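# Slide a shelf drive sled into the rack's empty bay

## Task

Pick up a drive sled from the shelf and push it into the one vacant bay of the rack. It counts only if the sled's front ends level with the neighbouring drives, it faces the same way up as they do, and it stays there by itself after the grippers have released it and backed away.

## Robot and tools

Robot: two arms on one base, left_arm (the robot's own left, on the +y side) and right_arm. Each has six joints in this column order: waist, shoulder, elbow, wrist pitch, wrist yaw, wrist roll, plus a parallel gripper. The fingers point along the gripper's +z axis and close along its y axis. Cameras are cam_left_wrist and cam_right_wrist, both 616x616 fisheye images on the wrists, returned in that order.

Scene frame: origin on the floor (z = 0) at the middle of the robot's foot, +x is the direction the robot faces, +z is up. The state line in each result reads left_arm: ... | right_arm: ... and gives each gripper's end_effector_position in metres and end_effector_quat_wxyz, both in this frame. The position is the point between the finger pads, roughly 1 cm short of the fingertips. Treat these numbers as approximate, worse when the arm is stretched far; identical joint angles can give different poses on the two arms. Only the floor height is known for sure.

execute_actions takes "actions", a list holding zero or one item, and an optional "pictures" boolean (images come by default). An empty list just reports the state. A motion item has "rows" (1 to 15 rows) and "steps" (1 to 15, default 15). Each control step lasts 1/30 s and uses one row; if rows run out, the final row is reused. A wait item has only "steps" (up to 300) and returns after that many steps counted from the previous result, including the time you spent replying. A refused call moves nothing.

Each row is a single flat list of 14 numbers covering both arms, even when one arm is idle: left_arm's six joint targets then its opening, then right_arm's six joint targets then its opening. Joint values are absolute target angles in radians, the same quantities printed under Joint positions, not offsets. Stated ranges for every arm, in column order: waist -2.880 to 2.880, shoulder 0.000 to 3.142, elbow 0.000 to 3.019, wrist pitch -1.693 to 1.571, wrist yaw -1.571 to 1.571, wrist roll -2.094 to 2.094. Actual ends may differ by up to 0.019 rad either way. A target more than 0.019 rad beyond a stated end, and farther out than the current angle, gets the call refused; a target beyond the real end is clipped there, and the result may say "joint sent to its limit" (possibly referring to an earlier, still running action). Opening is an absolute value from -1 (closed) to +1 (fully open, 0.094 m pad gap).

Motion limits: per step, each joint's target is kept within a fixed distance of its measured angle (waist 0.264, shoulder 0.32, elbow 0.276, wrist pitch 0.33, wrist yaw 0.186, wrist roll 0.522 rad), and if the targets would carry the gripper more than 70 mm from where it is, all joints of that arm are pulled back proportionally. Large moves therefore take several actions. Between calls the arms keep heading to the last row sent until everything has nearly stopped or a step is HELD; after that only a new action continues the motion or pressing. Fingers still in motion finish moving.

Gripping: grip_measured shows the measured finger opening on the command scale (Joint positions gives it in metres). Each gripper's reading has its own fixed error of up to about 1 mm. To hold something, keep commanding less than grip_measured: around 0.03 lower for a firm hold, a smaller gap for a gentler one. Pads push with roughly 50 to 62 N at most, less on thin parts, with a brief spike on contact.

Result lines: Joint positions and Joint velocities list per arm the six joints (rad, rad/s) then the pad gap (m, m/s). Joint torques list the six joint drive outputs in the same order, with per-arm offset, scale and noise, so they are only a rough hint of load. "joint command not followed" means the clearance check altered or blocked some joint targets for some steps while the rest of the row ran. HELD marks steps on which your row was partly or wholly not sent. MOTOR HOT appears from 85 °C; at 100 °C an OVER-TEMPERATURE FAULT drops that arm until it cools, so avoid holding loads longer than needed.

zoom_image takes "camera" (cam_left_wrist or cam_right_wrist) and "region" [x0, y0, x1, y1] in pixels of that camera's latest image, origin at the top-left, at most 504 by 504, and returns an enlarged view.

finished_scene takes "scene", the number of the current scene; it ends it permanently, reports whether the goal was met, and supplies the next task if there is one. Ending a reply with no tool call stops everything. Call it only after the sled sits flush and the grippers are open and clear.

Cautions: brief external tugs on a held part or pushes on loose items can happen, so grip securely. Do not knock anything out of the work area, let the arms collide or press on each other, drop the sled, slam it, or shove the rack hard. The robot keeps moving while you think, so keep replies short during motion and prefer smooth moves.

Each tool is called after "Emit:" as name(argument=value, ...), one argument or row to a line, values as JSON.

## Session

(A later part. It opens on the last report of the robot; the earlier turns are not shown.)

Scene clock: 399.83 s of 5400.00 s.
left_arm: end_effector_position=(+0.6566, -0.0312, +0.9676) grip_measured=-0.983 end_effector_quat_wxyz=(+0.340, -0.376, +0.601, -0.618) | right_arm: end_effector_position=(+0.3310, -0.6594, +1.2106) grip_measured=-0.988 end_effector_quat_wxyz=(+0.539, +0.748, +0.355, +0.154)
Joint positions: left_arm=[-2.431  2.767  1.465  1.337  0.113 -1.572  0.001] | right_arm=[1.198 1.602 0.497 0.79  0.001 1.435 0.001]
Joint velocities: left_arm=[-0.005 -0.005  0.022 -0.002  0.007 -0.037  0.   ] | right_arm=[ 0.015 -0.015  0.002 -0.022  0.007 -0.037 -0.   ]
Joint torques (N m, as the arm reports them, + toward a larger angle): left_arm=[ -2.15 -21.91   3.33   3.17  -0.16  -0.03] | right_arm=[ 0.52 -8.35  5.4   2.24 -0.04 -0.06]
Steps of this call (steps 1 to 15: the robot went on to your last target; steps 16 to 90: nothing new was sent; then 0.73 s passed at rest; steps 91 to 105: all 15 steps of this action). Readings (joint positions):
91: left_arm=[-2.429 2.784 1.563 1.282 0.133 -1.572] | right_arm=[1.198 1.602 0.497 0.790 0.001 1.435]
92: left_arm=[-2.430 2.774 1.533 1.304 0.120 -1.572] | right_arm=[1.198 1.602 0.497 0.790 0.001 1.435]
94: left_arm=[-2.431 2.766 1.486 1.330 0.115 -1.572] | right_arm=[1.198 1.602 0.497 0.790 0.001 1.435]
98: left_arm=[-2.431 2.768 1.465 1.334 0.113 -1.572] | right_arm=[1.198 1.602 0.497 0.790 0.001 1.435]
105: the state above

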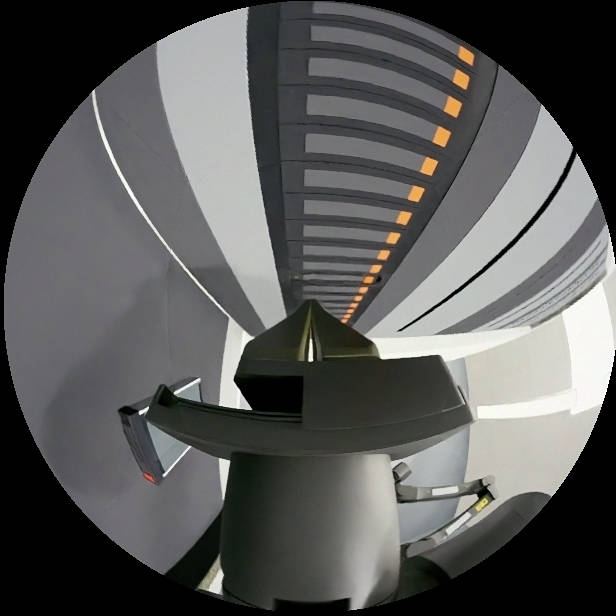

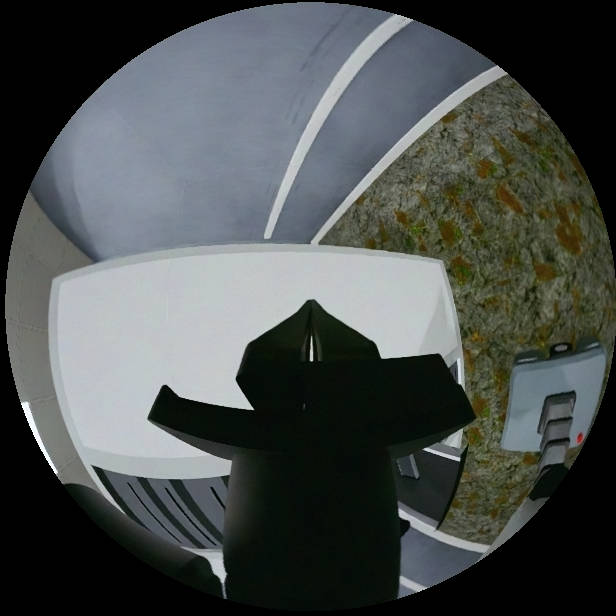

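Emit:
execute_actions(
  actions=[
    {"rows":[[-2.425,2.77,1.57,1.30,0.13,-1.58,-1,1.2,1.6,0.5,0.8,0,1.435,-1]]},
  ],
  pictures=false,
)

Emit:
execute_actions(
  actions=[
    {"rows":[[-2.405,2.782,1.645,1.255,0.14,-1.58,-1,1.2,1.6,0.5,0.8,0,1.435,-1]]},
  ],
)

Scene clock: 406.47 s of 5400.00 s.
left_arm: end_effector_position=(+0.6818, -0.0433, +0.9831) grip_measured=-0.983 end_effector_quat_wxyz=(+0.347, -0.362, +0.589, -0.634) | right_arm: end_effector_position=(+0.3310, -0.6594, +1.2106) grip_measured=-0.988 end_effector_quat_wxyz=(+0.539, +0.748, +0.355, +0.154)
Joint positions: left_arm=[-2.431  2.777  1.55   1.31   0.127 -1.572  0.001] | right_arm=[1.198 1.602 0.497 0.79  0.001 1.435 0.001]
Joint velocities: left_arm=[-0.005 -0.005 -0.002  0.002  0.022 -0.022  0.001] | right_arm=[-0.005 -0.015 -0.007  0.002 -0.022  0.007  0.   ]
Joint torques (N m, as the arm reports them, + toward a larger angle): left_arm=[ -0.42 -22.5    4.81   1.67   0.16  -0.02] | right_arm=[ 0.27 -8.35  5.36  2.18 -0.02 -0.06]
Steps of this call (steps 1 to 15: the robot went on to your last target; steps 16 to 90: nothing new was sent; then 3.13 s passed at rest; steps 91 to 105: all 15 steps of this action). Readings (joint positions):
91: left_arm=[-2.431 2.768 1.473 1.332 0.120 -1.572] | right_arm=[1.198 1.602 0.497 0.790 0.001 1.435]
92: left_arm=[-2.431 2.773 1.490 1.323 0.124 -1.572] | right_arm=[1.198 1.602 0.497 0.790 0.001 1.435]
94: left_arm=[-2.431 2.778 1.524 1.313 0.126 -1.572] | right_arm=[1.198 1.602 0.497 0.790 0.001 1.435]
98: left_arm=[-2.431 2.777 1.550 1.312 0.127 -1.572] | right_arm=[1.198 1.602 0.497 0.790 0.001 1.435]
105: the state above

Scene clock: 406.97 s of 5400.00 s.
left_arm: end_effector_position=(+0.6888, -0.0470, +0.9791) grip_measured=-0.983 end_effector_quat_wxyz=(+0.339, -0.359, +0.596, -0.634) | right_arm: end_effector_position=(+0.3310, -0.6594, +1.2106) grip_measured=-0.988 end_effector_quat_wxyz=(+0.539, +0.748, +0.355, +0.154)
Joint positions: left_arm=[-2.427  2.787  1.581  1.277  0.149 -1.572  0.001] | right_arm=[1.198 1.602 0.497 0.79  0.001 1.435 0.001]
Joint velocities: left_arm=[-0.015  0.005 -0.007 -0.002 -0.037 -0.081 -0.   ] | right_arm=[-0.005 -0.005  0.002 -0.012  0.066  0.007 -0.001]
Joint torques (N m, as the arm reports them, + toward a larger angle): left_arm=[  0.66 -22.65   7.8    1.07  -0.44  -0.02] | right_arm=[ 0.53 -8.38  5.36  2.23 -0.03 -0.05]
Steps of this call (steps 1 to 15: all 15 steps of this action). Readings (joint positions):
1: left_arm=[-2.430 2.778 1.556 1.301 0.132 -1.572] | right_arm=[1.198 1.602 0.497 0.790 0.001 1.435]
2: left_arm=[-2.428 2.782 1.571 1.287 0.136 -1.572] | right_arm=[1.198 1.602 0.497 0.790 0.001 1.435]
4: left_arm=[-2.427 2.786 1.581 1.279 0.149 -1.572] | right_arm=[1.198 1.602 0.497 0.790 0.001 1.435]
8: left_arm=[-2.427 2.787 1.581 1.277 0.149 -1.572] | right_arm=[1.198 1.602 0.497 0.790 0.001 1.435]
15: the state above

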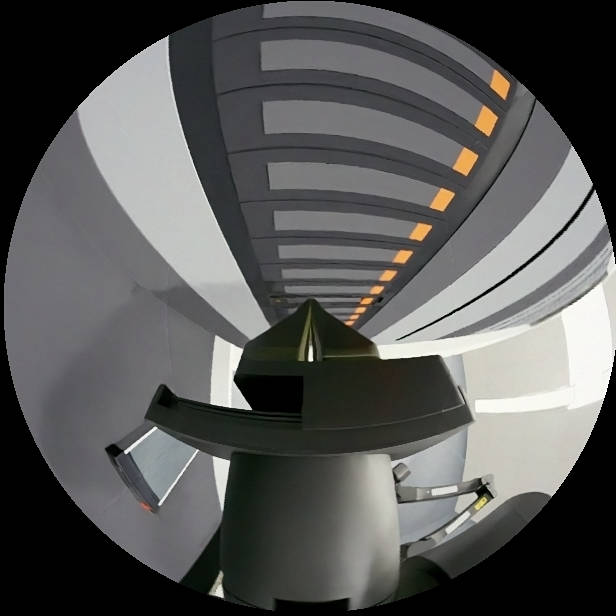

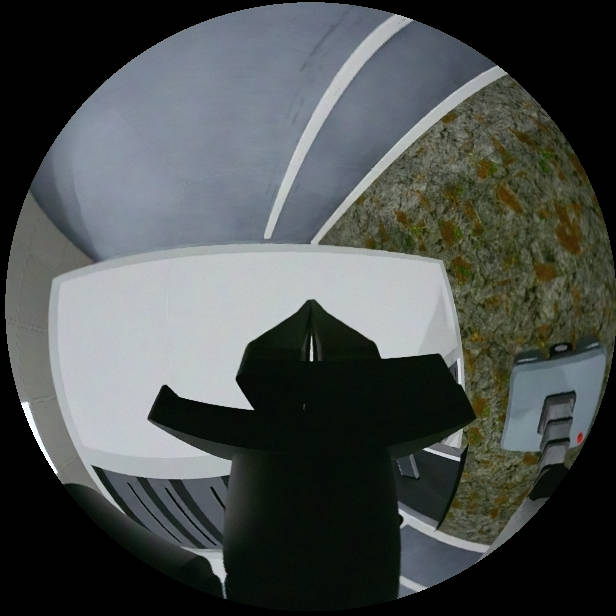

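Emit:
execute_actions(
  actions=[
    {"rows":[[-2.44,2.72,1.40,1.40,0.09,-1.58,-1,1.2,1.6,0.5,0.8,0,1.435,-1]]},
  ],
  pictures=false,
)

Emit:
execute_actions(
  actions=[
    {"rows":[[-2.48,2.66,1.25,1.48,-0.15,-1.58,-1,1.2,1.6,0.5,0.8,0,1.435,-1]]},
  ],
)

Emit:
zoom_image(
  camera="cam_left_wrist",
  region=[200,150,440,340],
)

Scene clock: 414.40 s of 5400.00 s.
left_arm: end_effector_position=(+0.6421, -0.0216, +0.9757) grip_measured=-0.983 end_effector_quat_wxyz=(+0.346, -0.383, +0.598, -0.614) | right_arm: end_effector_position=(+0.3310, -0.6594, +1.2106) grip_measured=-0.988 end_effector_quat_wxyz=(+0.539, +0.748, +0.355, +0.154)
Joint positions: left_arm=[-2.432  2.736  1.393  1.378  0.093 -1.572  0.001] | right_arm=[1.198 1.602 0.497 0.79  0.001 1.435 0.001]
Joint velocities: left_arm=[-0.015 -0.005 -0.022 -0.007 -0.037  0.037 -0.001] | right_arm=[ 0.005 -0.005 -0.002 -0.007 -0.007 -0.022 -0.001]
Joint torques (N m, as the arm reports them, + toward a larger angle): left_arm=[ -1.94 -21.89   3.13   3.18  -0.15  -0.02] | right_arm=[ 0.35 -8.4   5.35  2.26 -0.03 -0.06]
Steps of this call (steps 1 to 15: the robot went on to your last target; steps 16 to 90: nothing new was sent; then 3.93 s passed at rest; steps 91 to 105: all 15 steps of this action). Readings (joint positions):
91: left_arm=[-2.429 2.781 1.554 1.295 0.124 -1.572] | right_arm=[1.198 1.602 0.497 0.790 0.001 1.435]
92: left_arm=[-2.430 2.761 1.502 1.326 0.105 -1.572] | right_arm=[1.198 1.602 0.497 0.790 0.001 1.435]
94: left_arm=[-2.432 2.738 1.420 1.364 0.095 -1.572] | right_arm=[1.198 1.602 0.497 0.790 0.001 1.435]
98: left_arm=[-2.432 2.737 1.393 1.375 0.093 -1.572] | right_arm=[1.198 1.602 0.497 0.790 0.001 1.435]
105: the state above

Scene clock: 414.90 s of 5400.00 s.
left_arm: end_effector_position=(+0.6086, +0.0023, +0.9878) grip_measured=-0.983 end_effector_quat_wxyz=(+0.399, -0.442, +0.566, -0.570) | right_arm: end_effector_position=(+0.3310, -0.6594, +1.2106) grip_measured=-0.988 end_effector_quat_wxyz=(+0.539, +0.748, +0.355, +0.154)
Joint positions: left_arm=[-2.479  2.682  1.246  1.457 -0.147 -1.572  0.001] | right_arm=[1.198 1.602 0.497 0.79  0.001 1.435 0.001]
Joint velocities: left_arm=[ 0.005 -0.005 -0.002 -0.017 -0.051 -0.066  0.   ] | right_arm=[-0.005 -0.005  0.022  0.007 -0.022 -0.022 -0.   ]
Joint torques (N m, as the arm reports them, + toward a larger angle): left_arm=[ -1.32 -21.3    2.45   3.16  -0.16  -0.02] | right_arm=[ 0.36 -8.5   5.31  2.22 -0.04 -0.05]
Steps of this call (steps 1 to 15: all 15 steps of this action). Readings (joint positions):
1: left_arm=[-2.437 2.731 1.376 1.390 -0.002 -1.572] | right_arm=[1.198 1.602 0.497 0.790 0.001 1.435]
2: left_arm=[-2.442 2.715 1.336 1.413 -0.088 -1.572] | right_arm=[1.198 1.602 0.497 0.790 0.001 1.435]
4: left_arm=[-2.454 2.688 1.266 1.445 -0.140 -1.572] | right_arm=[1.198 1.602 0.497 0.790 0.001 1.435]
8: left_arm=[-2.474 2.682 1.246 1.457 -0.147 -1.572] | right_arm=[1.198 1.602 0.497 0.790 0.001 1.435]
15: the state above

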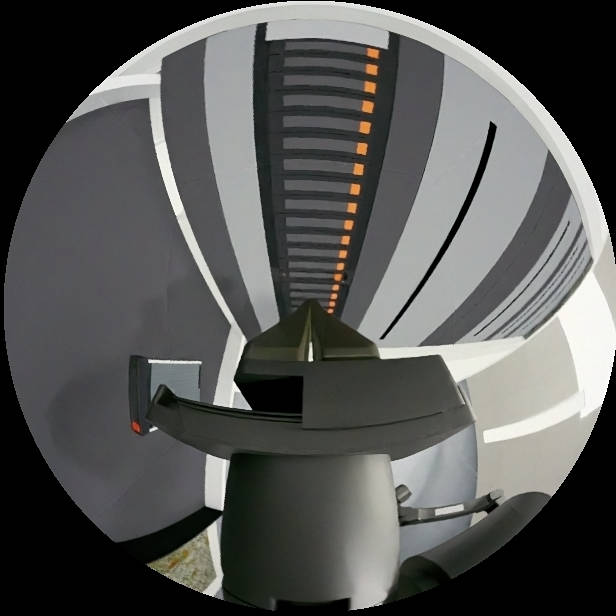

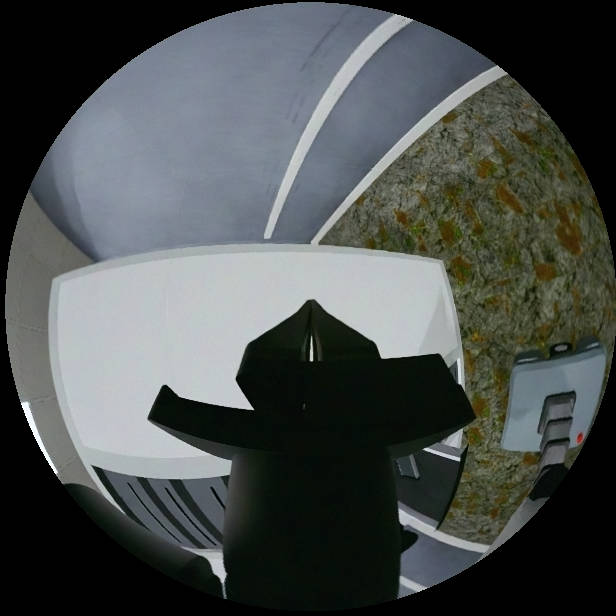

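Region (200, 150, 440, 340) of cam_left_wrist's 616x616 image, scaled by 2.100, with more detail than that image has; it fills the top 399 rows of this view, and the rest is white.

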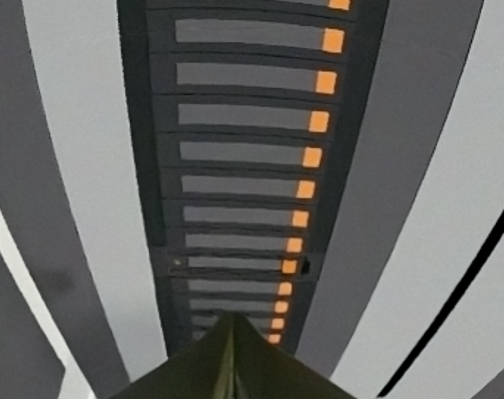

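The sled looks flush and evenly spaced with its neighbours.

Emit:
finished_scene(
  scene=1,
)

The scene is finished: the task was done.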